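# Sort three desk items onto matching low shelves

## Task

Take each of the three items off the desk and set it on the top of whichever low shelf already holds items of the same type. The robot must not topple or be left leaning, and an item only counts as placed if it stays there on its own once the robot lets go.

## Robot and tools

Robot: a Rainbow Robotics RB-Y1 with a two-wheel differential base (plus rear casters), a folding torso (leg with ankle, knee, hip), two 7-joint arms with parallel grippers, and a pan/tilt head. The base measures 0.66 m by 0.58 m; its front edge sits 0.10 m ahead of the drive axle. It cannot strafe. The bent leg may protrude beyond the base front. Occasionally a loose object gets nudged by an outside push.

Frames: the base frame has its origin on the floor between the drive wheels, x forward, y left, z up. The result reports chest (a spine point 0.08 m under the shoulders, x along the chest's facing, z up the spine), left_hand and right_hand (the midpoint between the finger pads; fingers point along the hand's -z, close along its x) in this frame. Reported hand positions can be off, more so when reaching far. base_odometry is measured from the scene's starting base frame, counts wheel rotation only (slip shows up as travel), with heading positive leftward in -3.142 to 3.142.

execute_actions: arguments actions (a list holding one action, or empty to just read state and images) and cameras (list of head_camera, left_wrist_camera, right_wrist_camera, or all; omitted/null means all, [] means none). One action may contain:
- base: a single relative command from the base's current spot. {"translate_m": d} drives straight d metres, -3 to 3, positive forward. {"rotate_rad": d} turns in place d radians, -3.2 to 3.2, positive counter-clockwise (left). Commands that would need more than 8.667 s are rejected.
- joints: absolute targets keyed by joint name, in radians (grippers in metres of pad opening). Ranges: torso_squat_rad 0 to 1.2 (higher lowers the chest); torso_shift_rad -0.3 to 0.6 (positive pushes hips forward); torso_pitch_rad -0.2 to 1.4 (positive leans forward); torso_yaw_rad -1.5 to 1.5 (positive left). Left arm: shoulder_pitch -2.356 to 2.356 (0 hanging, negative raises forward); shoulder_roll 0 to 3.141 (positive out to the left); shoulder_yaw -2.094 to 2.094; elbow -2.617 to 0.01 (negative bends); forearm_roll -3.141 to 3.141; wrist_pitch -1.57 to 1.919 (negative tips hand forward); hand_roll -2.705 to 2.705; gripper 0 to 0.1. Right arm uses the same names with right_ and the same ranges except right_shoulder_roll_rad -3.141 to 0 (negative out to the right); yaw and roll signs match the left. head_pan_rad -0.523 to 0.523 (positive left, relative to chest); head_tilt_rad -0.35 to 1.57 (positive down). Done tolerance is ±0.02 rad, ±0.004 m for grippers.
- speeds: caps for this action only, translate_m 0.05 to 0.4 m/s, rotate_rad 0.1 to 1.509 rad/s (defaults are the maxima).
- min_time_s: 0.1 to 8, a floor on how long each arm/head motion takes.
All parts start together. Max joint rates: arms 1 rad/s (wrist-end joints 1.5), head 1.5, squat and pitch 0.3, shift 0.15, torso yaw 0.6, grippers 0.1 m/s. Unknown keys or out-of-range numbers reject the call and nothing moves. Joints left out of an action may keep driving toward earlier targets.

Torso coupling: squat+shift <= 1.52; squat-shift+pitch <= 1.57; shift+0.5 pitch-0.4 squat <= 0.7; shift+0.3 pitch-0.5 squat <= 0.39. Violations leave torso joints short with off_target.

Gripping: command an opening at least 0.005 m under the object's width; off_target is then expected.

Results: the state includes joint_positions, hand/chest poses, base_odometry, base_status and joint_status, on_its_own (unordered joints and what target they now hold), and a pictures line listing image order. Status words: done (for the base, wheels turned the full amount even if slipping); off_target; time_out; contact_stop (torso/arms met strong resistance); stopped_with_arm; limit_stop_at_own_body (self-body guard halted before touching); limit_stop_at_<name>; not_followed with a "joint command not followed" line and a cause, meaning an arm's targets were withheld by the self/arm-collision check (they may be retried later). A contact or timeout stop on one member freezes its whole group (torso group, each arm group) and clears their targets. When stopped, first back off, arms in their own action, then the torso. Special case: if both hands share one object and the torso contact_stops right at the start with nothing in the way, resend every arm joint at its current reading, then repeat the torso command. If any call reports a stop, later calls in that same reply are dropped.

wait: seconds 0 to 10; nothing new commanded, returns state and images.
zoom_image: camera name plus region [x0, y0, x1, y1] in pixels of its most recent full image (at most 504 by 504). Head image is 896x504; wrist images are 644x364.
finished_scene: scene (integer, the current scene's number). Irreversible; the result tells whether the task succeeded and gives the next task. Replying without any tool call ends everything.

Hazards: the base keeps pushing into furniture; a leg pressing furniture can slide the robot backward unreported. Never let the arms strike or squeeze each other, grippers included (the check ignores hands and palms). Arm rating is 3 kg; heavy loads held far forward can tip the robot. Contact torque at a joint's load limit (shoulders 60.9, elbows 31.3, wrist joints 21.7 N m) triggers a 10 s full stop. Holding loads heats motors: MOTOR HOT appears at 65 °C, and at 80 °C an OVER-TEMPERATURE FAULT brakes the arm (limit_stop_at_motor_heat); resend targets afterward. Avoid drops, slams, slips and hard shoves. The robot holds its last command while you think, and base moves count from the last reported state.

Each tool is called after "Request:" in YAML: its name, and indented under it one key for each argument.

## Session

Request:
execute_actions:
  actions: []

Scene clock: 0.00 s.
base_odometry: x=+0.000 y=+0.000 heading=+0.000 (m, m, rad; odometry frame)
base_status: not commanded
joint_positions: torso_squat_rad=+0.350 torso_shift_rad=+0.000 torso_pitch_rad=-0.001 torso_yaw_rad=-0.001 left_shoulder_pitch_rad=-0.014 left_shoulder_roll_rad=+0.024 left_shoulder_yaw_rad=-0.016 left_elbow_rad=-0.211 left_forearm_roll_rad=+0.049 left_wrist_pitch_rad=+0.047 left_hand_roll_rad=-0.016 left_gripper_m=+0.099 right_shoulder_pitch_rad=+0.030 right_shoulder_roll_rad=-0.008 right_shoulder_yaw_rad=+0.024 right_elbow_rad=-0.257 right_forearm_roll_rad=-0.005 right_wrist_pitch_rad=-0.042 right_hand_roll_rad=-0.002 right_gripper_m=+0.100 head_pan_rad=+0.000 head_tilt_rad=+0.400
joint_status: not commanded
chest: x=-0.2285 y=+0.0010 z=+1.2474 quat_wxyz=(+1.000, -0.001, +0.000, +0.000) (m; base frame)
left_hand: x=-0.1260 y=+0.2358 z=+0.5683 quat_wxyz=(+0.996, +0.008, -0.089, +0.005) (m; base frame)
right_hand: x=-0.1154 y=-0.2243 z=+0.5727 quat_wxyz=(+0.991, -0.003, -0.135, +0.004) (m; base frame)
pictures: head_camera, left_wrist_camera, right_wrist_camera
Images, in order (width x height): head_camera 896x504, left_wrist_camera 644x364, right_wrist_camera 644x364.

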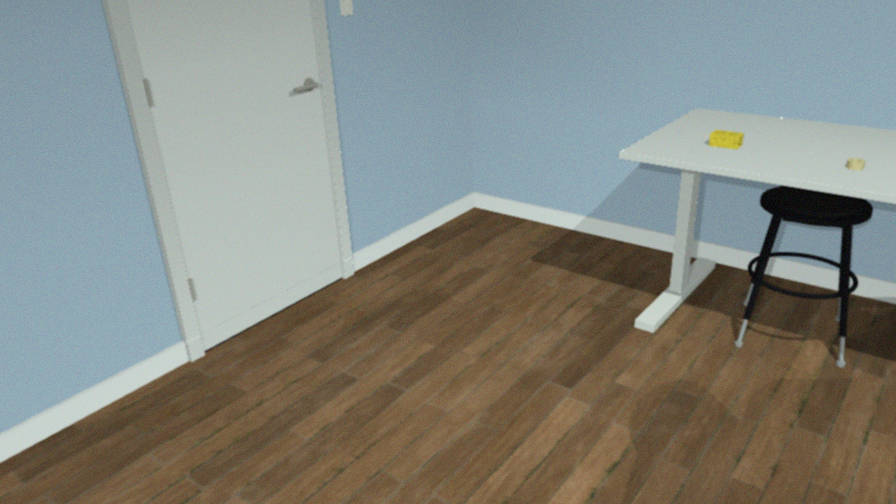

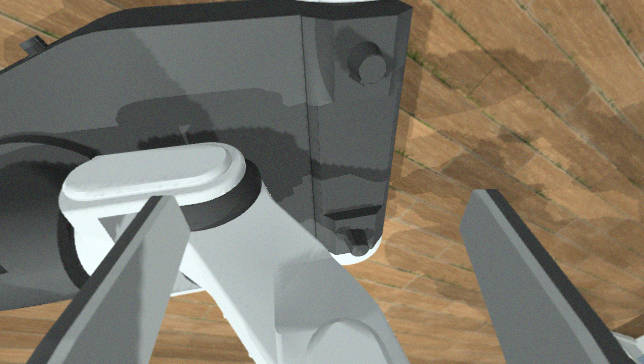

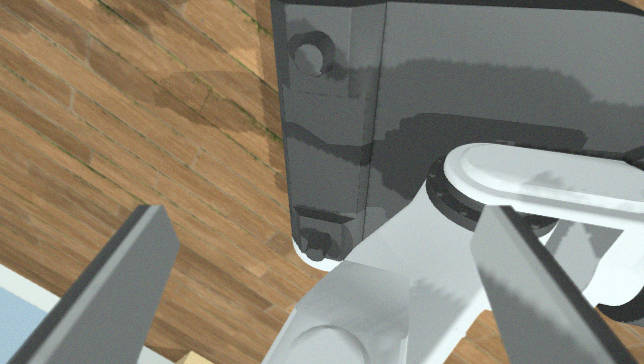

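Request:
execute_actions:
  actions:
    - {"base":{"rotate_rad":-0.7}}
  cameras: ["head_camera"]

Scene clock: 9.97 s.
base_odometry: x=+0.000 y=+0.000 heading=-0.700 (m, m, rad; odometry frame)
base_status: done
joint_positions: torso_squat_rad=+0.350 torso_shift_rad=+0.000 torso_pitch_rad=-0.001 torso_yaw_rad=-0.001 left_shoulder_pitch_rad=-0.014 left_shoulder_roll_rad=+0.024 left_shoulder_yaw_rad=-0.016 left_elbow_rad=-0.211 left_forearm_roll_rad=+0.049 left_wrist_pitch_rad=+0.047 left_hand_roll_rad=-0.016 left_gripper_m=+0.099 right_shoulder_pitch_rad=+0.030 right_shoulder_roll_rad=-0.008 right_shoulder_yaw_rad=+0.024 right_elbow_rad=-0.257 right_forearm_roll_rad=-0.005 right_wrist_pitch_rad=-0.042 right_hand_roll_rad=-0.002 right_gripper_m=+0.100 head_pan_rad=+0.000 head_tilt_rad=+0.400
joint_status: not commanded
chest: x=-0.2285 y=+0.0010 z=+1.2474 quat_wxyz=(+1.000, -0.001, +0.000, +0.000) (m; base frame)
left_hand: x=-0.1260 y=+0.2358 z=+0.5683 quat_wxyz=(+0.996, +0.008, -0.089, +0.005) (m; base frame)
right_hand: x=-0.1154 y=-0.2243 z=+0.5727 quat_wxyz=(+0.991, -0.003, -0.135, +0.004) (m; base frame)
pictures: head_camera
Images, in order (width x height): head_camera 896x504.

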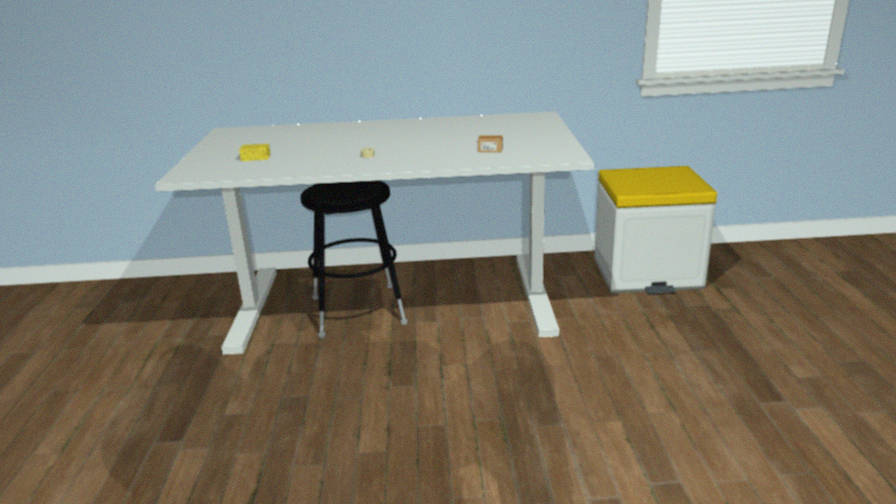

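Find the shelves.

Request:
execute_actions:
  actions:
    - {"base":{"rotate_rad":-1.0}}
  cameras: ["head_camera"]

Scene clock: 14.17 s.
base_odometry: x=+0.000 y=+0.000 heading=-1.699 (m, m, rad; odometry frame)
base_status: done
joint_positions: torso_squat_rad=+0.350 torso_shift_rad=+0.000 torso_pitch_rad=-0.001 torso_yaw_rad=-0.001 left_shoulder_pitch_rad=-0.014 left_shoulder_roll_rad=+0.024 left_shoulder_yaw_rad=-0.016 left_elbow_rad=-0.211 left_forearm_roll_rad=+0.049 left_wrist_pitch_rad=+0.047 left_hand_roll_rad=-0.016 left_gripper_m=+0.099 right_shoulder_pitch_rad=+0.030 right_shoulder_roll_rad=-0.008 right_shoulder_yaw_rad=+0.024 right_elbow_rad=-0.257 right_forearm_roll_rad=-0.005 right_wrist_pitch_rad=-0.042 right_hand_roll_rad=-0.002 right_gripper_m=+0.100 head_pan_rad=+0.000 head_tilt_rad=+0.400
joint_status: not commanded
chest: x=-0.2285 y=+0.0010 z=+1.2474 quat_wxyz=(+1.000, -0.001, +0.000, +0.000) (m; base frame)
left_hand: x=-0.1260 y=+0.2358 z=+0.5683 quat_wxyz=(+0.996, +0.008, -0.089, +0.005) (m; base frame)
right_hand: x=-0.1154 y=-0.2243 z=+0.5727 quat_wxyz=(+0.991, -0.003, -0.135, +0.004) (m; base frame)
pictures: head_camera
Images, in order (width x height): head_camera 896x504.

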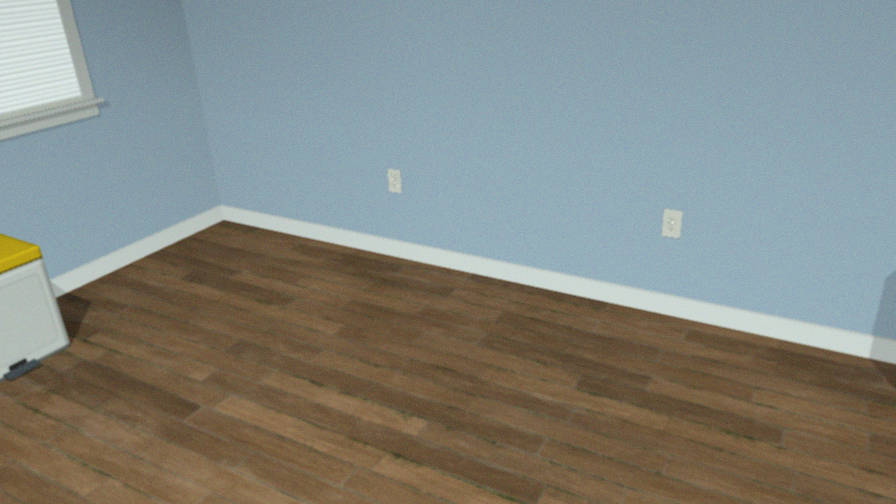

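Request:
execute_actions:
  actions:
    - {"base":{"rotate_rad":-1.1}}
  cameras: ["head_camera"]

Scene clock: 21.63 s.
base_odometry: x=+0.000 y=+0.000 heading=-2.799 (m, m, rad; odometry frame)
base_status: done
joint_positions: torso_squat_rad=+0.350 torso_shift_rad=+0.000 torso_pitch_rad=-0.001 torso_yaw_rad=-0.001 left_shoulder_pitch_rad=-0.014 left_shoulder_roll_rad=+0.024 left_shoulder_yaw_rad=-0.016 left_elbow_rad=-0.211 left_forearm_roll_rad=+0.049 left_wrist_pitch_rad=+0.047 left_hand_roll_rad=-0.016 left_gripper_m=+0.099 right_shoulder_pitch_rad=+0.030 right_shoulder_roll_rad=-0.008 right_shoulder_yaw_rad=+0.024 right_elbow_rad=-0.257 right_forearm_roll_rad=-0.005 right_wrist_pitch_rad=-0.042 right_hand_roll_rad=-0.002 right_gripper_m=+0.100 head_pan_rad=+0.000 head_tilt_rad=+0.400
joint_status: not commanded
chest: x=-0.2286 y=+0.0010 z=+1.2474 quat_wxyz=(+1.000, -0.001, +0.000, +0.000) (m; base frame)
left_hand: x=-0.1260 y=+0.2358 z=+0.5683 quat_wxyz=(+0.996, +0.008, -0.089, +0.005) (m; base frame)
right_hand: x=-0.1154 y=-0.2243 z=+0.5727 quat_wxyz=(+0.991, -0.003, -0.135, +0.004) (m; base frame)
pictures: head_camera
Images, in order (width x height): head_camera 896x504.

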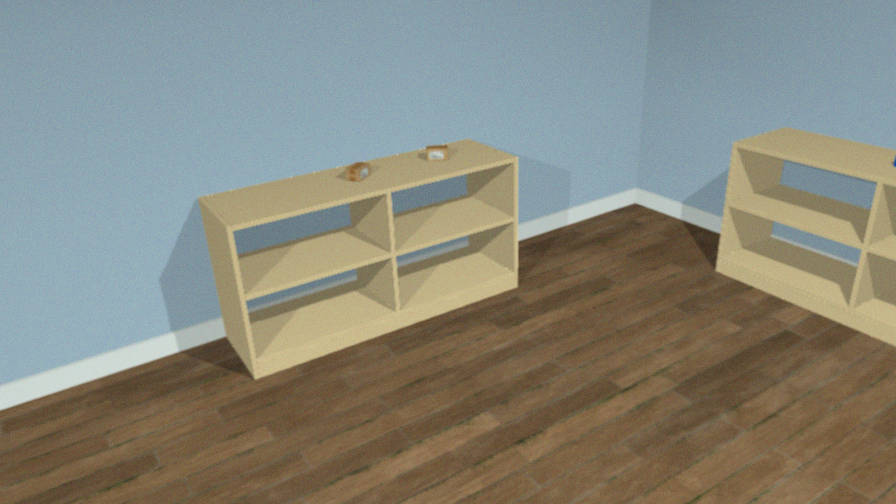

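Request:
execute_actions:
  actions:
    - {"base":{"rotate_rad":-0.8}}
  cameras: ["head_camera"]

Scene clock: 26.07 s.
base_odometry: x=+0.000 y=+0.000 heading=+2.685 (m, m, rad; odometry frame)
base_status: done
joint_positions: torso_squat_rad=+0.350 torso_shift_rad=+0.000 torso_pitch_rad=-0.001 torso_yaw_rad=-0.001 left_shoulder_pitch_rad=-0.014 left_shoulder_roll_rad=+0.024 left_shoulder_yaw_rad=-0.016 left_elbow_rad=-0.211 left_forearm_roll_rad=+0.049 left_wrist_pitch_rad=+0.047 left_hand_roll_rad=-0.016 left_gripper_m=+0.099 right_shoulder_pitch_rad=+0.030 right_shoulder_roll_rad=-0.008 right_shoulder_yaw_rad=+0.024 right_elbow_rad=-0.257 right_forearm_roll_rad=-0.005 right_wrist_pitch_rad=-0.042 right_hand_roll_rad=-0.002 right_gripper_m=+0.100 head_pan_rad=+0.000 head_tilt_rad=+0.400
joint_status: not commanded
chest: x=-0.2286 y=+0.0010 z=+1.2474 quat_wxyz=(+1.000, -0.001, +0.000, +0.000) (m; base frame)
left_hand: x=-0.1260 y=+0.2358 z=+0.5683 quat_wxyz=(+0.996, +0.008, -0.089, +0.005) (m; base frame)
right_hand: x=-0.1154 y=-0.2243 z=+0.5727 quat_wxyz=(+0.991, -0.003, -0.135, +0.004) (m; base frame)
pictures: head_camera
Images, in order (width x height): head_camera 896x504.

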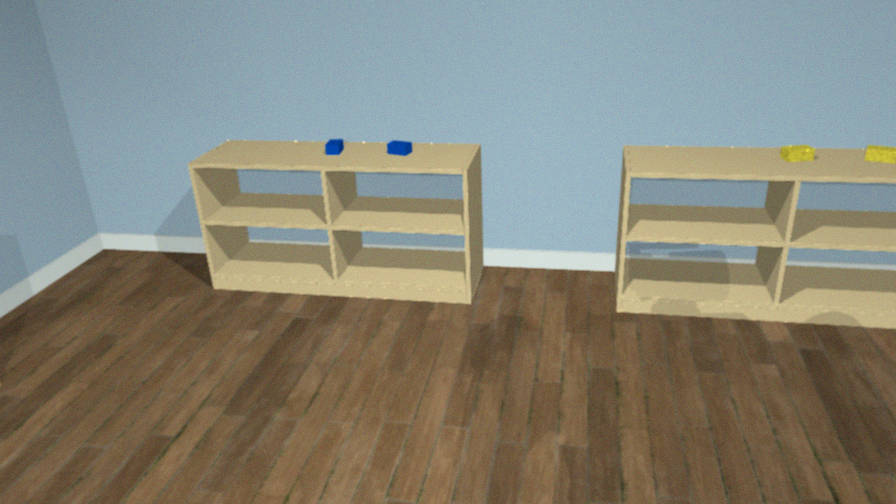

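Request:
execute_actions:
  actions:
    - {"base":{"rotate_rad":3.0}}
  cameras: []

Request:
execute_actions:
  actions:
    - {"base":{"translate_m":1.2},"joints":{"head_tilt_rad":0.6}}
  cameras: ["head_camera"]

Scene clock: 35.07 s.
base_odometry: x=+0.000 y=+0.000 heading=-0.599 (m, m, rad; odometry frame)
base_status: done
joint_positions: torso_squat_rad=+0.350 torso_shift_rad=-0.001 torso_pitch_rad=-0.001 torso_yaw_rad=-0.001 left_shoulder_pitch_rad=-0.014 left_shoulder_roll_rad=+0.024 left_shoulder_yaw_rad=-0.016 left_elbow_rad=-0.211 left_forearm_roll_rad=+0.049 left_wrist_pitch_rad=+0.047 left_hand_roll_rad=-0.016 left_gripper_m=+0.099 right_shoulder_pitch_rad=+0.030 right_shoulder_roll_rad=-0.008 right_shoulder_yaw_rad=+0.024 right_elbow_rad=-0.257 right_forearm_roll_rad=-0.005 right_wrist_pitch_rad=-0.042 right_hand_roll_rad=-0.002 right_gripper_m=+0.100 head_pan_rad=+0.000 head_tilt_rad=+0.400
joint_status: not commanded
chest: x=-0.2286 y=+0.0010 z=+1.2474 quat_wxyz=(+1.000, -0.001, +0.000, +0.000) (m; base frame)
left_hand: x=-0.1260 y=+0.2358 z=+0.5683 quat_wxyz=(+0.996, +0.008, -0.089, +0.005) (m; base frame)
right_hand: x=-0.1154 y=-0.2244 z=+0.5727 quat_wxyz=(+0.991, -0.003, -0.135, +0.004) (m; base frame)
pictures: none
No camera images: the call's "cameras" was empty. Leave "cameras" out to get every camera's image.

Scene clock: 39.60 s.
base_odometry: x=+0.992 y=-0.676 heading=-0.598 (m, m, rad; odometry frame)
base_status: done
joint_positions: torso_squat_rad=+0.350 torso_shift_rad=+0.000 torso_pitch_rad=-0.001 torso_yaw_rad=-0.001 left_shoulder_pitch_rad=-0.014 left_shoulder_roll_rad=+0.024 left_shoulder_yaw_rad=-0.016 left_elbow_rad=-0.211 left_forearm_roll_rad=+0.049 left_wrist_pitch_rad=+0.047 left_hand_roll_rad=-0.016 left_gripper_m=+0.099 right_shoulder_pitch_rad=+0.030 right_shoulder_roll_rad=-0.008 right_shoulder_yaw_rad=+0.024 right_elbow_rad=-0.257 right_forearm_roll_rad=-0.005 right_wrist_pitch_rad=-0.042 right_hand_roll_rad=-0.002 right_gripper_m=+0.100 head_pan_rad=+0.000 head_tilt_rad=+0.600
joint_status: all done
chest: x=-0.2285 y=+0.0010 z=+1.2474 quat_wxyz=(+1.000, -0.001, +0.000, +0.000) (m; base frame)
left_hand: x=-0.1260 y=+0.2358 z=+0.5683 quat_wxyz=(+0.996, +0.008, -0.089, +0.005) (m; base frame)
right_hand: x=-0.1154 y=-0.2244 z=+0.5727 quat_wxyz=(+0.991, -0.003, -0.135, +0.004) (m; base frame)
pictures: head_camera
Images, in order (width x height): head_camera 896x504.

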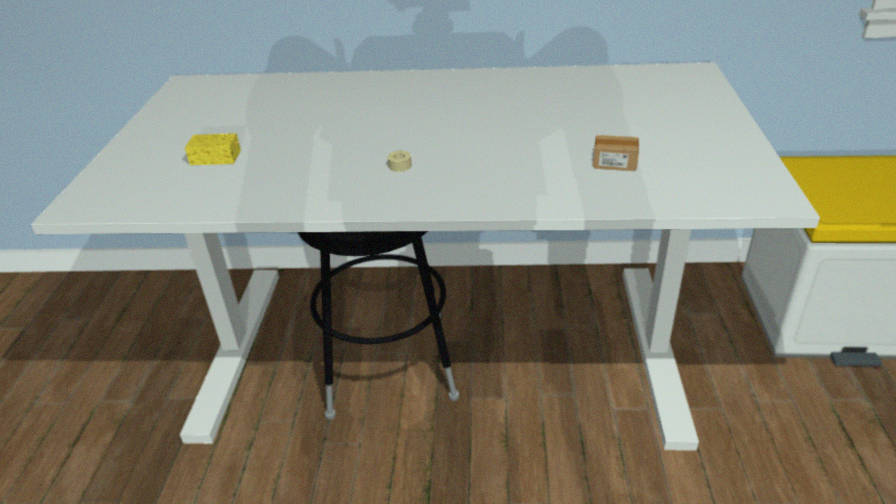

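Request:
execute_actions:
  actions:
    - {"base":{"translate_m":0.7},"joints":{"head_tilt_rad":0.9,"torso_squat_rad":0.1,"left_shoulder_pitch_rad":-0.6,"left_elbow_rad":-1.4,"left_wrist_pitch_rad":1.9,"right_shoulder_pitch_rad":-0.6,"right_elbow_rad":-1.4,"right_wrist_pitch_rad":1.9}}
  cameras: ["head_camera"]

Scene clock: 52.30 s.
base_odometry: x=+1.570 y=-1.070 heading=-0.598 (m, m, rad; odometry frame)
base_status: done
joint_positions: torso_squat_rad=+0.100 torso_shift_rad=+0.000 torso_pitch_rad=-0.001 torso_yaw_rad=-0.001 left_shoulder_pitch_rad=-0.600 left_shoulder_roll_rad=+0.024 left_shoulder_yaw_rad=-0.016 left_elbow_rad=-1.400 left_forearm_roll_rad=+0.049 left_wrist_pitch_rad=+1.900 left_hand_roll_rad=-0.016 left_gripper_m=+0.099 right_shoulder_pitch_rad=-0.600 right_shoulder_roll_rad=-0.008 right_shoulder_yaw_rad=+0.024 right_elbow_rad=-1.400 right_forearm_roll_rad=-0.005 right_wrist_pitch_rad=+1.900 right_hand_roll_rad=-0.002 right_gripper_m=+0.100 head_pan_rad=+0.000 head_tilt_rad=+0.900
joint_status: all done
chest: x=-0.2285 y=+0.0010 z=+1.2864 quat_wxyz=(+1.000, -0.001, +0.000, +0.000) (m; base frame)
left_hand: x=+0.2029 y=+0.1570 z=+0.9881 quat_wxyz=(+0.993, +0.016, -0.032, -0.115) (m; base frame)
right_hand: x=+0.2028 y=-0.1556 z=+0.9888 quat_wxyz=(+0.993, -0.033, -0.034, +0.106) (m; base frame)
pictures: head_camera
Images, in order (width x height): head_camera 896x504.

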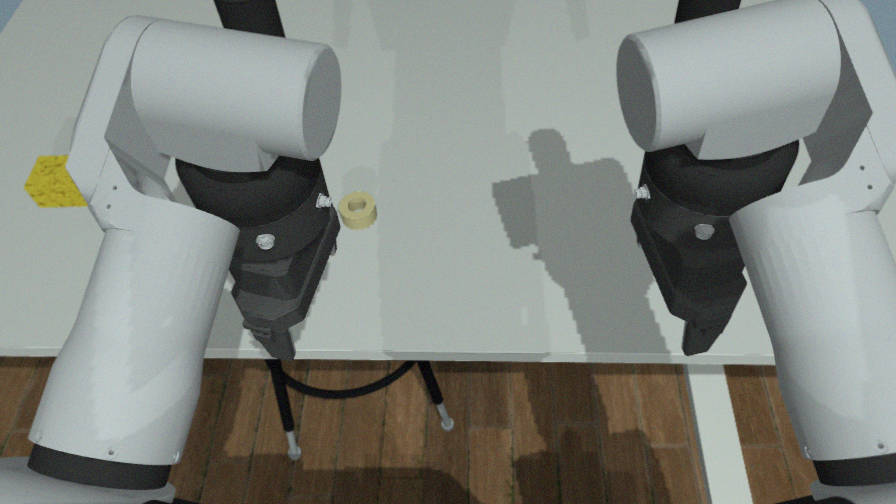

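Request:
execute_actions:
  actions:
    - {"joints":{"torso_pitch_rad":0.5,"head_tilt_rad":0.5,"left_shoulder_pitch_rad":-1.1,"left_elbow_rad":-1.0,"left_wrist_pitch_rad":1.6}}
  cameras: ["head_camera","left_wrist_camera"]

Scene clock: 57.27 s.
base_odometry: x=+1.570 y=-1.070 heading=-0.598 (m, m, rad; odometry frame)
base_status: not commanded
joint_positions: torso_squat_rad=+0.100 torso_shift_rad=+0.000 torso_pitch_rad=+0.500 torso_yaw_rad=-0.001 left_shoulder_pitch_rad=-1.100 left_shoulder_roll_rad=+0.024 left_shoulder_yaw_rad=-0.016 left_elbow_rad=-1.000 left_forearm_roll_rad=+0.049 left_wrist_pitch_rad=+1.600 left_hand_roll_rad=-0.016 left_gripper_m=+0.099 right_shoulder_pitch_rad=-0.600 right_shoulder_roll_rad=-0.008 right_shoulder_yaw_rad=+0.024 right_elbow_rad=-1.400 right_forearm_roll_rad=-0.005 right_wrist_pitch_rad=+1.900 right_hand_roll_rad=-0.002 right_gripper_m=+0.100 head_pan_rad=+0.000 head_tilt_rad=+0.500
joint_status: all done
chest: x=-0.0799 y=+0.0009 z=+1.2485 quat_wxyz=(+0.969, -0.001, +0.247, +0.000) (m; base frame)
left_hand: x=+0.3457 y=+0.0815 z=+0.8304 quat_wxyz=(+0.982, -0.002, +0.029, -0.186) (m; base frame)
right_hand: x=+0.1555 y=-0.1557 z=+0.7803 quat_wxyz=(+0.971, -0.006, +0.214, +0.111) (m; base frame)
pictures: head_camera, left_wrist_camera
Images, in order (width x height): head_camera 896x504, left_wrist_camera 644x364.

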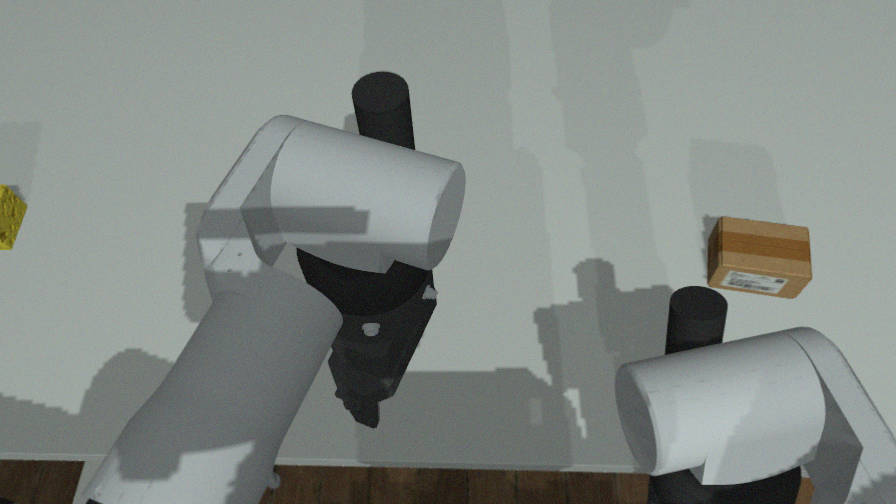

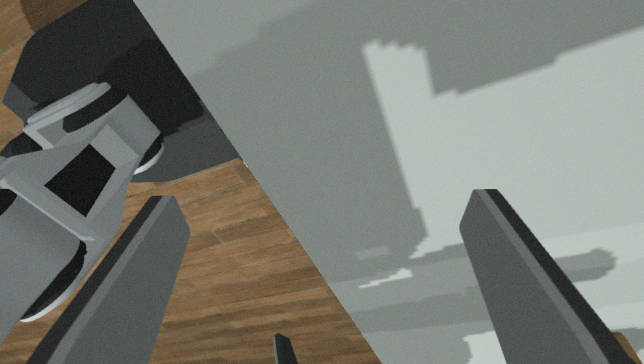

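Request:
execute_actions:
  actions:
    - {"base":{"translate_m":0.1},"joints":{"torso_pitch_rad":0.7,"torso_shift_rad":0.15,"left_shoulder_pitch_rad":-1.5,"left_shoulder_roll_rad":0.15,"left_elbow_rad":-0.2,"left_wrist_pitch_rad":0.5,"left_hand_roll_rad":1.57,"right_elbow_rad":-2.2,"right_shoulder_pitch_rad":-0.3,"right_wrist_pitch_rad":0}}
  cameras: ["head_camera","left_wrist_camera"]

Scene clock: 66.70 s.
base_odometry: x=+1.653 y=-1.126 heading=-0.598 (m, m, rad; odometry frame)
base_status: done
joint_positions: torso_squat_rad=+0.100 torso_shift_rad=+0.075 torso_pitch_rad=+0.596 torso_yaw_rad=+0.000 left_shoulder_pitch_rad=-1.342 left_shoulder_roll_rad=+0.097 left_shoulder_yaw_rad=-0.015 left_elbow_rad=-0.531 left_forearm_roll_rad=+0.050 left_wrist_pitch_rad=+0.951 left_hand_roll_rad=+0.944 left_gripper_m=+0.099 right_shoulder_pitch_rad=-0.300 right_shoulder_roll_rad=-0.008 right_shoulder_yaw_rad=+0.024 right_elbow_rad=-2.200 right_forearm_roll_rad=-0.005 right_wrist_pitch_rad=+0.000 right_hand_roll_rad=-0.002 right_gripper_m=+0.100 head_pan_rad=-0.001 head_tilt_rad=+0.500
joint_status: torso_shift_rad contact_stop (moved +0.076 of +0.150); torso_pitch_rad contact_stop (moved +0.096 of +0.200); left_shoulder_pitch_rad contact_stop_at_left_elbow_rad (moved -0.243 of -0.400); left_shoulder_roll_rad contact_stop_at_left_elbow_rad (moved +0.073 of +0.126); left_elbow_rad contact_stop (moved +0.469 of +0.800); left_wrist_pitch_rad contact_stop_at_left_elbow_rad (moved -0.649 of -1.100); left_hand_roll_rad contact_stop_at_left_elbow_rad (moved +0.960 of +1.586); the others done
on_its_own: torso_shift_rad is held at +0.075, not at your +0.150, since a contact_stop; torso_pitch_rad is held at +0.596, not at your +0.700, since a contact_stop; left_shoulder_pitch_rad is held at -1.342, not at your -1.500, since a contact_stop; left_shoulder_roll_rad is held at +0.097, not at your +0.150, since a contact_stop; left_elbow_rad is held at -0.530, not at your -0.200, since a contact_stop; left_wrist_pitch_rad is held at +0.951, not at your +0.500, since a contact_stop; left_hand_roll_rad is held at +0.944, not at your +1.570, since a contact_stop
chest: x=-0.0020 y=+0.0009 z=+1.2311 quat_wxyz=(+0.956, -0.001, +0.294, +0.000) (m; base frame)
left_hand: x=+0.5133 y=+0.0826 z=+0.7644 quat_wxyz=(+0.950, -0.059, -0.122, +0.281) (m; base frame)
right_hand: x=+0.4564 y=-0.1634 z=+1.1488 quat_wxyz=(+0.586, +0.064, -0.808, +0.015) (m; base frame)
pictures: head_camera, left_wrist_camera
Images, in order (width x height): head_camera 896x504, left_wrist_camera 644x364.

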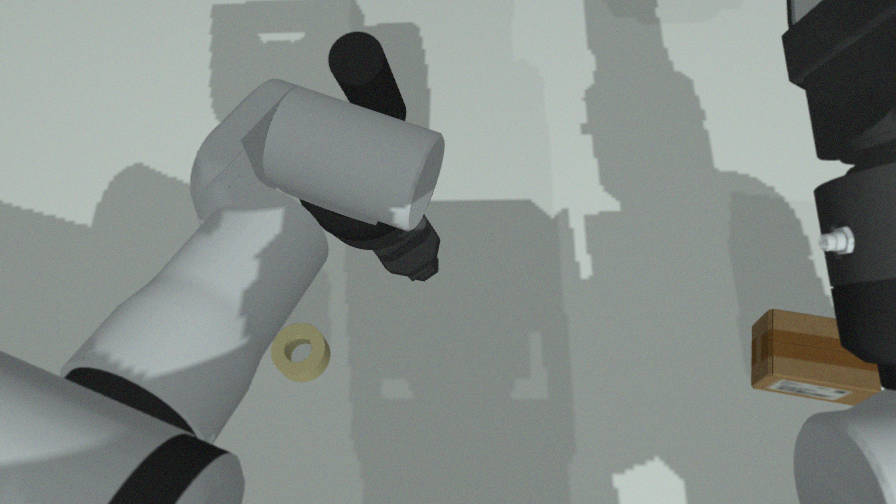

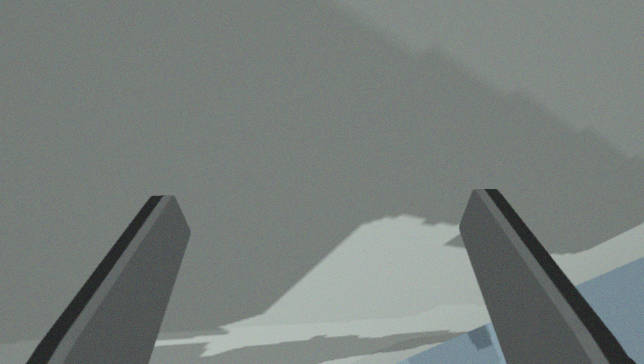

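Request:
execute_actions:
  actions:
    - {"joints":{"left_shoulder_pitch_rad":-1.55,"left_shoulder_roll_rad":0.25,"left_elbow_rad":-0.8,"left_wrist_pitch_rad":1.75,"left_hand_roll_rad":0}}
  cameras: ["head_camera","left_wrist_camera"]

Scene clock: 70.53 s.
base_odometry: x=+1.653 y=-1.126 heading=-0.598 (m, m, rad; odometry frame)
base_status: not commanded
joint_positions: torso_squat_rad=+0.100 torso_shift_rad=+0.075 torso_pitch_rad=+0.596 torso_yaw_rad=+0.000 left_shoulder_pitch_rad=-1.550 left_shoulder_roll_rad=+0.250 left_shoulder_yaw_rad=-0.015 left_elbow_rad=-0.800 left_forearm_roll_rad=+0.050 left_wrist_pitch_rad=+1.750 left_hand_roll_rad=+0.000 left_gripper_m=+0.099 right_shoulder_pitch_rad=-0.300 right_shoulder_roll_rad=-0.008 right_shoulder_yaw_rad=+0.024 right_elbow_rad=-2.200 right_forearm_roll_rad=-0.005 right_wrist_pitch_rad=+0.000 right_hand_roll_rad=-0.002 right_gripper_m=+0.100 head_pan_rad=-0.001 head_tilt_rad=+0.500
joint_status: all done
on_its_own: torso_shift_rad is held at +0.075, not at your +0.150, since a contact_stop; torso_pitch_rad is held at +0.596, not at your +0.700, since a contact_stop
chest: x=-0.0019 y=+0.0009 z=+1.2311 quat_wxyz=(+0.956, -0.001, +0.294, +0.000) (m; base frame)
left_hand: x=+0.5272 y=+0.1556 z=+0.9307 quat_wxyz=(+0.985, +0.096, +0.010, -0.146) (m; base frame)
right_hand: x=+0.4564 y=-0.1635 z=+1.1485 quat_wxyz=(+0.586, +0.063, -0.808, +0.015) (m; base frame)
pictures: head_camera, left_wrist_camera
Images, in order (width x height): head_camera 896x504, left_wrist_camera 644x364.

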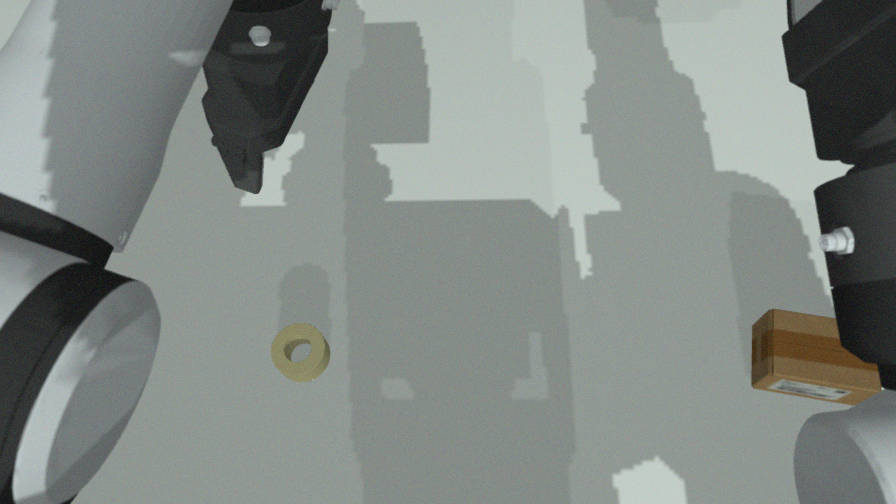

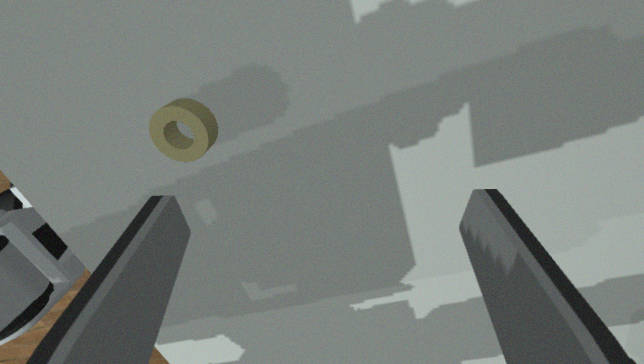

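Request:
execute_actions:
  actions:
    - {"joints":{"left_shoulder_pitch_rad":-1.35,"left_shoulder_roll_rad":0.12,"left_elbow_rad":-1.15,"left_wrist_pitch_rad":1.9}}
  cameras: ["left_wrist_camera"]

Scene clock: 75.27 s.
base_odometry: x=+1.653 y=-1.126 heading=-0.598 (m, m, rad; odometry frame)
base_status: not commanded
joint_positions: torso_squat_rad=+0.100 torso_shift_rad=+0.075 torso_pitch_rad=+0.596 torso_yaw_rad=+0.000 left_shoulder_pitch_rad=-1.350 left_shoulder_roll_rad=+0.120 left_shoulder_yaw_rad=-0.016 left_elbow_rad=-1.150 left_forearm_roll_rad=+0.050 left_wrist_pitch_rad=+1.900 left_hand_roll_rad=+0.000 left_gripper_m=+0.099 right_shoulder_pitch_rad=-0.300 right_shoulder_roll_rad=-0.008 right_shoulder_yaw_rad=+0.024 right_elbow_rad=-2.200 right_forearm_roll_rad=-0.005 right_wrist_pitch_rad=+0.000 right_hand_roll_rad=-0.002 right_gripper_m=+0.100 head_pan_rad=-0.001 head_tilt_rad=+0.500
joint_status: all done
on_its_own: torso_shift_rad is held at +0.075, not at your +0.150, since a contact_stop; torso_pitch_rad is held at +0.596, not at your +0.700, since a contact_stop
chest: x=-0.0019 y=+0.0009 z=+1.2311 quat_wxyz=(+0.956, -0.001, +0.294, +0.000) (m; base frame)
left_hand: x=+0.4686 y=+0.0963 z=+0.9151 quat_wxyz=(+0.981, +0.041, +0.022, -0.187) (m; base frame)
right_hand: x=+0.4564 y=-0.1635 z=+1.1485 quat_wxyz=(+0.586, +0.063, -0.808, +0.015) (m; base frame)
pictures: left_wrist_camera
Images, in order (width x height): left_wrist_camera 644x364.

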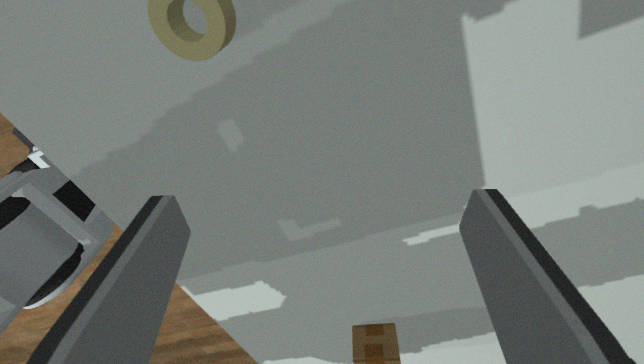

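Request:
execute_actions:
  actions:
    - {"joints":{"left_shoulder_roll_rad":0.42,"left_hand_roll_rad":0.35}}
  cameras: ["left_wrist_camera"]

Scene clock: 79.03 s.
base_odometry: x=+1.653 y=-1.126 heading=-0.598 (m, m, rad; odometry frame)
base_status: not commanded
joint_positions: torso_squat_rad=+0.100 torso_shift_rad=+0.075 torso_pitch_rad=+0.596 torso_yaw_rad=+0.000 left_shoulder_pitch_rad=-1.350 left_shoulder_roll_rad=+0.420 left_shoulder_yaw_rad=-0.015 left_elbow_rad=-1.150 left_forearm_roll_rad=+0.050 left_wrist_pitch_rad=+1.900 left_hand_roll_rad=+0.350 left_gripper_m=+0.099 right_shoulder_pitch_rad=-0.300 right_shoulder_roll_rad=-0.008 right_shoulder_yaw_rad=+0.024 right_elbow_rad=-2.200 right_forearm_roll_rad=-0.005 right_wrist_pitch_rad=+0.000 right_hand_roll_rad=-0.002 right_gripper_m=+0.100 head_pan_rad=-0.001 head_tilt_rad=+0.500
joint_status: all done
on_its_own: torso_shift_rad is held at +0.075, not at your +0.150, since a contact_stop; torso_pitch_rad is held at +0.596, not at your +0.700, since a contact_stop
chest: x=-0.0019 y=+0.0010 z=+1.2311 quat_wxyz=(+0.956, -0.001, +0.294, +0.000) (m; base frame)
left_hand: x=+0.5135 y=+0.2592 z=+0.9510 quat_wxyz=(+0.985, +0.147, -0.030, +0.086) (m; base frame)
right_hand: x=+0.4564 y=-0.1634 z=+1.1484 quat_wxyz=(+0.586, +0.063, -0.808, +0.015) (m; base frame)
pictures: left_wrist_camera
Images, in order (width x height): left_wrist_camera 644x364.

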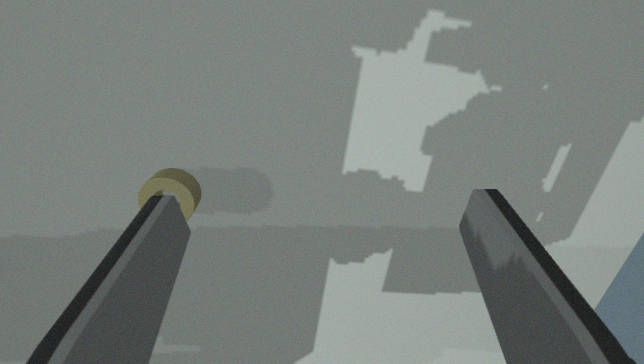

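Request:
execute_actions:
  actions:
    - {"base":{"translate_m":-0.08}}
  cameras: ["left_wrist_camera"]

Scene clock: 84.80 s.
base_odometry: x=+1.587 y=-1.081 heading=-0.597 (m, m, rad; odometry frame)
base_status: done
joint_positions: torso_squat_rad=+0.100 torso_shift_rad=+0.075 torso_pitch_rad=+0.596 torso_yaw_rad=+0.000 left_shoulder_pitch_rad=-1.350 left_shoulder_roll_rad=+0.420 left_shoulder_yaw_rad=-0.015 left_elbow_rad=-1.150 left_forearm_roll_rad=+0.050 left_wrist_pitch_rad=+1.900 left_hand_roll_rad=+0.350 left_gripper_m=+0.099 right_shoulder_pitch_rad=-0.300 right_shoulder_roll_rad=-0.008 right_shoulder_yaw_rad=+0.024 right_elbow_rad=-2.200 right_forearm_roll_rad=-0.005 right_wrist_pitch_rad=+0.000 right_hand_roll_rad=-0.002 right_gripper_m=+0.100 head_pan_rad=-0.001 head_tilt_rad=+0.500
joint_status: not commanded
on_its_own: torso_shift_rad is held at +0.075, not at your +0.150, since a contact_stop; torso_pitch_rad is held at +0.596, not at your +0.700, since a contact_stop
chest: x=-0.0019 y=+0.0010 z=+1.2311 quat_wxyz=(+0.956, -0.001, +0.294, +0.000) (m; base frame)
left_hand: x=+0.5134 y=+0.2592 z=+0.9511 quat_wxyz=(+0.985, +0.147, -0.030, +0.086) (m; base frame)
right_hand: x=+0.4564 y=-0.1634 z=+1.1485 quat_wxyz=(+0.586, +0.063, -0.808, +0.015) (m; base frame)
pictures: left_wrist_camera
Images, in order (width x height): left_wrist_camera 644x364.

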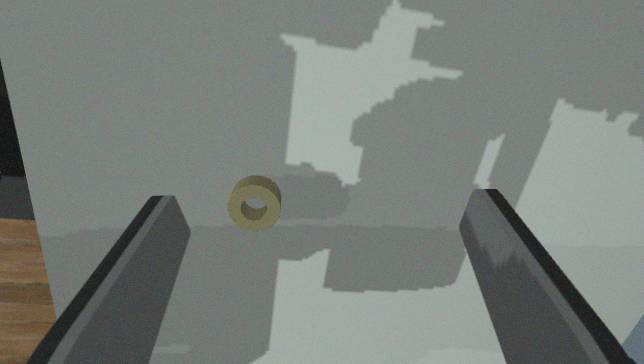

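Request:
execute_actions:
  actions:
    - {"base":{"translate_m":-0.06},"joints":{"torso_squat_rad":0.6}}
  cameras: ["left_wrist_camera"]

Scene clock: 89.03 s.
base_odometry: x=+1.537 y=-1.047 heading=-0.597 (m, m, rad; odometry frame)
base_status: done
joint_positions: torso_squat_rad=+0.600 torso_shift_rad=+0.075 torso_pitch_rad=+0.596 torso_yaw_rad=+0.000 left_shoulder_pitch_rad=-1.350 left_shoulder_roll_rad=+0.420 left_shoulder_yaw_rad=-0.015 left_elbow_rad=-1.150 left_forearm_roll_rad=+0.050 left_wrist_pitch_rad=+1.900 left_hand_roll_rad=+0.350 left_gripper_m=+0.099 right_shoulder_pitch_rad=-0.300 right_shoulder_roll_rad=-0.008 right_shoulder_yaw_rad=+0.024 right_elbow_rad=-2.200 right_forearm_roll_rad=-0.005 right_wrist_pitch_rad=+0.000 right_hand_roll_rad=-0.002 right_gripper_m=+0.100 head_pan_rad=-0.001 head_tilt_rad=+0.500
joint_status: all done
on_its_own: torso_shift_rad is held at +0.075, not at your +0.150, since a contact_stop; torso_pitch_rad is held at +0.596, not at your +0.700, since a contact_stop
chest: x=-0.0108 y=+0.0009 z=+1.1126 quat_wxyz=(+0.956, -0.001, +0.294, +0.000) (m; base frame)
left_hand: x=+0.5045 y=+0.2591 z=+0.8326 quat_wxyz=(+0.985, +0.147, -0.030, +0.086) (m; base frame)
right_hand: x=+0.4475 y=-0.1635 z=+1.0300 quat_wxyz=(+0.586, +0.063, -0.808, +0.015) (m; base frame)
pictures: left_wrist_camera
Images, in order (width x height): left_wrist_camera 644x364.

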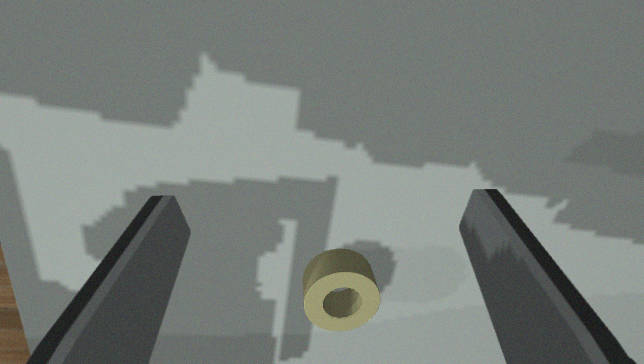

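Lower another ~0.06.

Request:
execute_actions:
  actions:
    - {"joints":{"torso_squat_rad":0.78}}
  cameras: ["left_wrist_camera"]

Scene clock: 91.93 s.
base_odometry: x=+1.537 y=-1.047 heading=-0.597 (m, m, rad; odometry frame)
base_status: not commanded
joint_positions: torso_squat_rad=+0.780 torso_shift_rad=+0.075 torso_pitch_rad=+0.594 torso_yaw_rad=+0.000 left_shoulder_pitch_rad=-1.353 left_shoulder_roll_rad=+0.421 left_shoulder_yaw_rad=-0.015 left_elbow_rad=-1.152 left_forearm_roll_rad=+0.050 left_wrist_pitch_rad=+1.901 left_hand_roll_rad=+0.350 left_gripper_m=+0.099 right_shoulder_pitch_rad=-0.300 right_shoulder_roll_rad=-0.008 right_shoulder_yaw_rad=+0.024 right_elbow_rad=-2.200 right_forearm_roll_rad=-0.005 right_wrist_pitch_rad=+0.000 right_hand_roll_rad=-0.002 right_gripper_m=+0.100 head_pan_rad=-0.001 head_tilt_rad=+0.500
joint_status: all done
on_its_own: torso_shift_rad is held at +0.075, not at your +0.150, since a contact_stop; torso_pitch_rad is held at +0.596, not at your +0.700, since a contact_stop
chest: x=-0.0177 y=+0.0006 z=+1.0331 quat_wxyz=(+0.956, -0.001, +0.293, +0.000) (m; base frame)
left_hand: x=+0.4995 y=+0.2588 z=+0.7562 quat_wxyz=(+0.985, +0.147, -0.033, +0.086) (m; base frame)
right_hand: x=+0.4408 y=-0.1637 z=+0.9512 quat_wxyz=(+0.585, +0.064, -0.808, +0.015) (m; base frame)
pictures: left_wrist_camera
Images, in order (width x height): left_wrist_camera 644x364.

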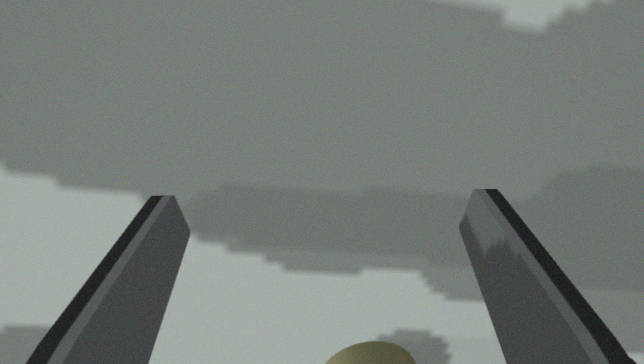

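Request:
execute_actions:
  actions:
    - {"joints":{"left_gripper_m":0.02}}
  cameras: []

Scene clock: 94.17 s.
base_odometry: x=+1.537 y=-1.047 heading=-0.597 (m, m, rad; odometry frame)
base_status: not commanded
joint_positions: torso_squat_rad=+0.780 torso_shift_rad=+0.075 torso_pitch_rad=+0.596 torso_yaw_rad=+0.000 left_shoulder_pitch_rad=-1.351 left_shoulder_roll_rad=+0.420 left_shoulder_yaw_rad=-0.015 left_elbow_rad=-1.151 left_forearm_roll_rad=+0.050 left_wrist_pitch_rad=+1.900 left_hand_roll_rad=+0.350 left_gripper_m=+0.020 right_shoulder_pitch_rad=-0.300 right_shoulder_roll_rad=-0.008 right_shoulder_yaw_rad=+0.024 right_elbow_rad=-2.200 right_forearm_roll_rad=-0.005 right_wrist_pitch_rad=+0.000 right_hand_roll_rad=-0.002 right_gripper_m=+0.100 head_pan_rad=-0.001 head_tilt_rad=+0.500
joint_status: all done
on_its_own: torso_shift_rad is held at +0.075, not at your +0.150, since a contact_stop; torso_pitch_rad is held at +0.596, not at your +0.700, since a contact_stop
chest: x=-0.0171 y=+0.0007 z=+1.0329 quat_wxyz=(+0.956, -0.001, +0.293, +0.000) (m; base frame)
left_hand: x=+0.4988 y=+0.2590 z=+0.7538 quat_wxyz=(+0.985, +0.147, -0.031, +0.086) (m; base frame)
right_hand: x=+0.4413 y=-0.1637 z=+0.9504 quat_wxyz=(+0.586, +0.064, -0.808, +0.015) (m; base frame)
pictures: none
No camera images: the call's "cameras" was empty. Leave "cameras" out to get every camera's image.

Request:
execute_actions:
  actions:
    - {"joints":{"left_gripper_m":0.1,"torso_squat_rad":0.7,"left_shoulder_roll_rad":0.36}}
  cameras: ["left_wrist_camera"]

Scene clock: 96.87 s.
base_odometry: x=+1.537 y=-1.047 heading=-0.597 (m, m, rad; odometry frame)
base_status: not commanded
joint_positions: torso_squat_rad=+0.700 torso_shift_rad=+0.075 torso_pitch_rad=+0.596 torso_yaw_rad=+0.000 left_shoulder_pitch_rad=-1.350 left_shoulder_roll_rad=+0.360 left_shoulder_yaw_rad=-0.015 left_elbow_rad=-1.150 left_forearm_roll_rad=+0.050 left_wrist_pitch_rad=+1.900 left_hand_roll_rad=+0.350 left_gripper_m=+0.099 right_shoulder_pitch_rad=-0.300 right_shoulder_roll_rad=-0.008 right_shoulder_yaw_rad=+0.024 right_elbow_rad=-2.200 right_forearm_roll_rad=-0.005 right_wrist_pitch_rad=+0.000 right_hand_roll_rad=-0.002 right_gripper_m=+0.100 head_pan_rad=-0.001 head_tilt_rad=+0.500
joint_status: all done
on_its_own: torso_shift_rad is held at +0.075, not at your +0.150, since a contact_stop; torso_pitch_rad is held at +0.596, not at your +0.700, since a contact_stop
chest: x=-0.0140 y=+0.0008 z=+1.0704 quat_wxyz=(+0.956, -0.001, +0.294, +0.000) (m; base frame)
left_hand: x=+0.4953 y=+0.2265 z=+0.7803 quat_wxyz=(+0.990, +0.127, -0.022, +0.066) (m; base frame)
right_hand: x=+0.4443 y=-0.1636 z=+0.9878 quat_wxyz=(+0.586, +0.064, -0.808, +0.015) (m; base frame)
pictures: left_wrist_camera
Images, in order (width x height): left_wrist_camera 644x364.

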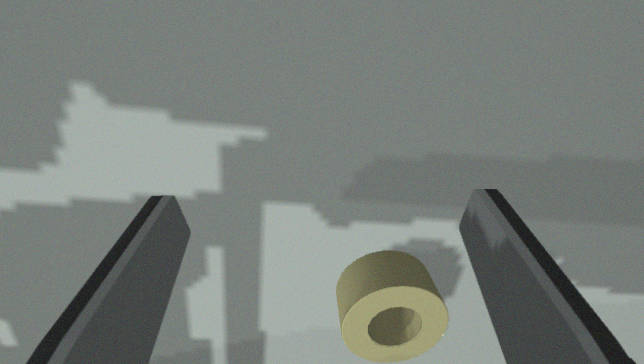

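Request:
execute_actions:
  actions:
    - {"joints":{"torso_squat_rad":0.75,"left_shoulder_roll_rad":0.33}}
  cameras: []

Request:
execute_actions:
  actions:
    - {"joints":{"left_gripper_m":0.02}}
  cameras: ["left_wrist_camera"]

Scene clock: 100.33 s.
base_odometry: x=+1.537 y=-1.047 heading=-0.597 (m, m, rad; odometry frame)
base_status: not commanded
joint_positions: torso_squat_rad=+0.750 torso_shift_rad=+0.075 torso_pitch_rad=+0.595 torso_yaw_rad=+0.000 left_shoulder_pitch_rad=-1.352 left_shoulder_roll_rad=+0.331 left_shoulder_yaw_rad=-0.015 left_elbow_rad=-1.151 left_forearm_roll_rad=+0.050 left_wrist_pitch_rad=+1.901 left_hand_roll_rad=+0.350 left_gripper_m=+0.099 right_shoulder_pitch_rad=-0.300 right_shoulder_roll_rad=-0.008 right_shoulder_yaw_rad=+0.024 right_elbow_rad=-2.200 right_forearm_roll_rad=-0.005 right_wrist_pitch_rad=+0.000 right_hand_roll_rad=-0.002 right_gripper_m=+0.100 head_pan_rad=-0.001 head_tilt_rad=+0.500
joint_status: all done
on_its_own: torso_shift_rad is held at +0.075, not at your +0.150, since a contact_stop; torso_pitch_rad is held at +0.596, not at your +0.700, since a contact_stop
chest: x=-0.0163 y=+0.0007 z=+1.0475 quat_wxyz=(+0.956, -0.001, +0.293, +0.000) (m; base frame)
left_hand: x=+0.4906 y=+0.2098 z=+0.7549 quat_wxyz=(+0.991, +0.117, -0.019, +0.056) (m; base frame)
right_hand: x=+0.4421 y=-0.1637 z=+0.9654 quat_wxyz=(+0.585, +0.064, -0.808, +0.015) (m; base frame)
pictures: none
No camera images: the call's "cameras" was empty. Leave "cameras" out to get every camera's image.

Scene clock: 101.60 s.
base_odometry: x=+1.537 y=-1.047 heading=-0.597 (m, m, rad; odometry frame)
base_status: not commanded
joint_positions: torso_squat_rad=+0.750 torso_shift_rad=+0.075 torso_pitch_rad=+0.596 torso_yaw_rad=+0.000 left_shoulder_pitch_rad=-1.351 left_shoulder_roll_rad=+0.330 left_shoulder_yaw_rad=-0.015 left_elbow_rad=-1.151 left_forearm_roll_rad=+0.050 left_wrist_pitch_rad=+1.900 left_hand_roll_rad=+0.350 left_gripper_m=+0.020 right_shoulder_pitch_rad=-0.300 right_shoulder_roll_rad=-0.008 right_shoulder_yaw_rad=+0.024 right_elbow_rad=-2.200 right_forearm_roll_rad=-0.005 right_wrist_pitch_rad=+0.000 right_hand_roll_rad=-0.002 right_gripper_m=+0.100 head_pan_rad=-0.001 head_tilt_rad=+0.500
joint_status: all done
on_its_own: torso_shift_rad is held at +0.075, not at your +0.150, since a contact_stop; torso_pitch_rad is held at +0.596, not at your +0.700, since a contact_stop
chest: x=-0.0160 y=+0.0007 z=+1.0474 quat_wxyz=(+0.956, -0.001, +0.293, +0.000) (m; base frame)
left_hand: x=+0.4901 y=+0.2101 z=+0.7535 quat_wxyz=(+0.991, +0.117, -0.018, +0.056) (m; base frame)
right_hand: x=+0.4423 y=-0.1637 z=+0.9650 quat_wxyz=(+0.586, +0.064, -0.808, +0.015) (m; base frame)
pictures: left_wrist_camera
Images, in order (width x height): left_wrist_camera 644x364.

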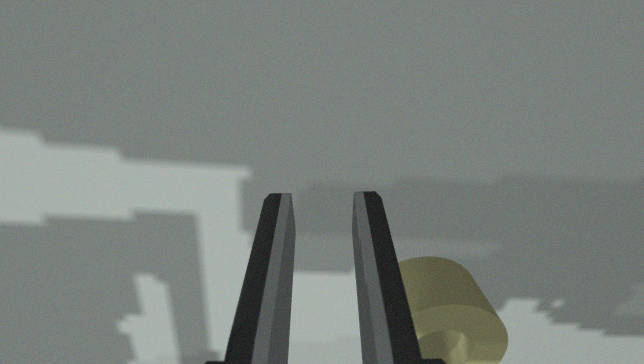

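Request:
execute_actions:
  actions:
    - {"joints":{"torso_squat_rad":0.6,"left_shoulder_roll_rad":0.28}}
  cameras: []

Request:
execute_actions:
  actions:
    - {"base":{"translate_m":0.03},"joints":{"left_gripper_m":0.1}}
  cameras: ["left_wrist_camera"]

Scene clock: 105.37 s.
base_odometry: x=+1.537 y=-1.047 heading=-0.597 (m, m, rad; odometry frame)
base_status: not commanded
joint_positions: torso_squat_rad=+0.600 torso_shift_rad=+0.075 torso_pitch_rad=+0.596 torso_yaw_rad=+0.000 left_shoulder_pitch_rad=-1.350 left_shoulder_roll_rad=+0.280 left_shoulder_yaw_rad=-0.015 left_elbow_rad=-1.150 left_forearm_roll_rad=+0.050 left_wrist_pitch_rad=+1.900 left_hand_roll_rad=+0.350 left_gripper_m=+0.020 right_shoulder_pitch_rad=-0.300 right_shoulder_roll_rad=-0.008 right_shoulder_yaw_rad=+0.024 right_elbow_rad=-2.200 right_forearm_roll_rad=-0.005 right_wrist_pitch_rad=+0.000 right_hand_roll_rad=-0.002 right_gripper_m=+0.100 head_pan_rad=-0.001 head_tilt_rad=+0.500
joint_status: all done
on_its_own: torso_shift_rad is held at +0.075, not at your +0.150, since a contact_stop; torso_pitch_rad is held at +0.596, not at your +0.700, since a contact_stop
chest: x=-0.0108 y=+0.0009 z=+1.1126 quat_wxyz=(+0.956, -0.001, +0.294, +0.000) (m; base frame)
left_hand: x=+0.4880 y=+0.1830 z=+0.8111 quat_wxyz=(+0.994, +0.100, -0.010, +0.040) (m; base frame)
right_hand: x=+0.4475 y=-0.1635 z=+1.0300 quat_wxyz=(+0.586, +0.063, -0.808, +0.015) (m; base frame)
pictures: none
No camera images: the call's "cameras" was empty. Leave "cameras" out to get every camera's image.

Scene clock: 106.63 s.
base_odometry: x=+1.562 y=-1.064 heading=-0.598 (m, m, rad; odometry frame)
base_status: done
joint_positions: torso_squat_rad=+0.600 torso_shift_rad=+0.075 torso_pitch_rad=+0.596 torso_yaw_rad=+0.000 left_shoulder_pitch_rad=-1.350 left_shoulder_roll_rad=+0.280 left_shoulder_yaw_rad=-0.015 left_elbow_rad=-1.150 left_forearm_roll_rad=+0.050 left_wrist_pitch_rad=+1.900 left_hand_roll_rad=+0.350 left_gripper_m=+0.099 right_shoulder_pitch_rad=-0.300 right_shoulder_roll_rad=-0.008 right_shoulder_yaw_rad=+0.024 right_elbow_rad=-2.200 right_forearm_roll_rad=-0.005 right_wrist_pitch_rad=+0.000 right_hand_roll_rad=-0.002 right_gripper_m=+0.100 head_pan_rad=-0.001 head_tilt_rad=+0.500
joint_status: all done
on_its_own: torso_shift_rad is held at +0.075, not at your +0.150, since a contact_stop; torso_pitch_rad is held at +0.596, not at your +0.700, since a contact_stop
chest: x=-0.0108 y=+0.0009 z=+1.1126 quat_wxyz=(+0.956, -0.001, +0.294, +0.000) (m; base frame)
left_hand: x=+0.4880 y=+0.1830 z=+0.8110 quat_wxyz=(+0.994, +0.100, -0.010, +0.040) (m; base frame)
right_hand: x=+0.4475 y=-0.1635 z=+1.0300 quat_wxyz=(+0.586, +0.063, -0.808, +0.015) (m; base frame)
pictures: left_wrist_camera
Images, in order (width x height): left_wrist_camera 644x364.

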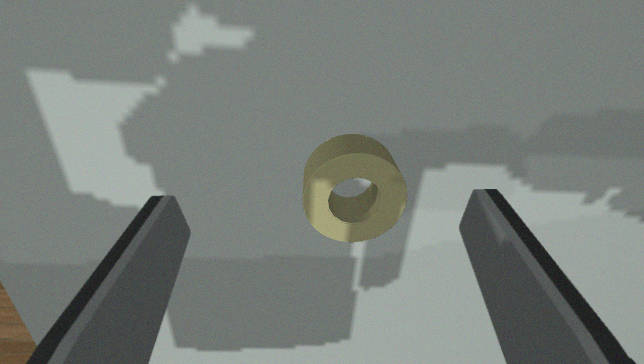

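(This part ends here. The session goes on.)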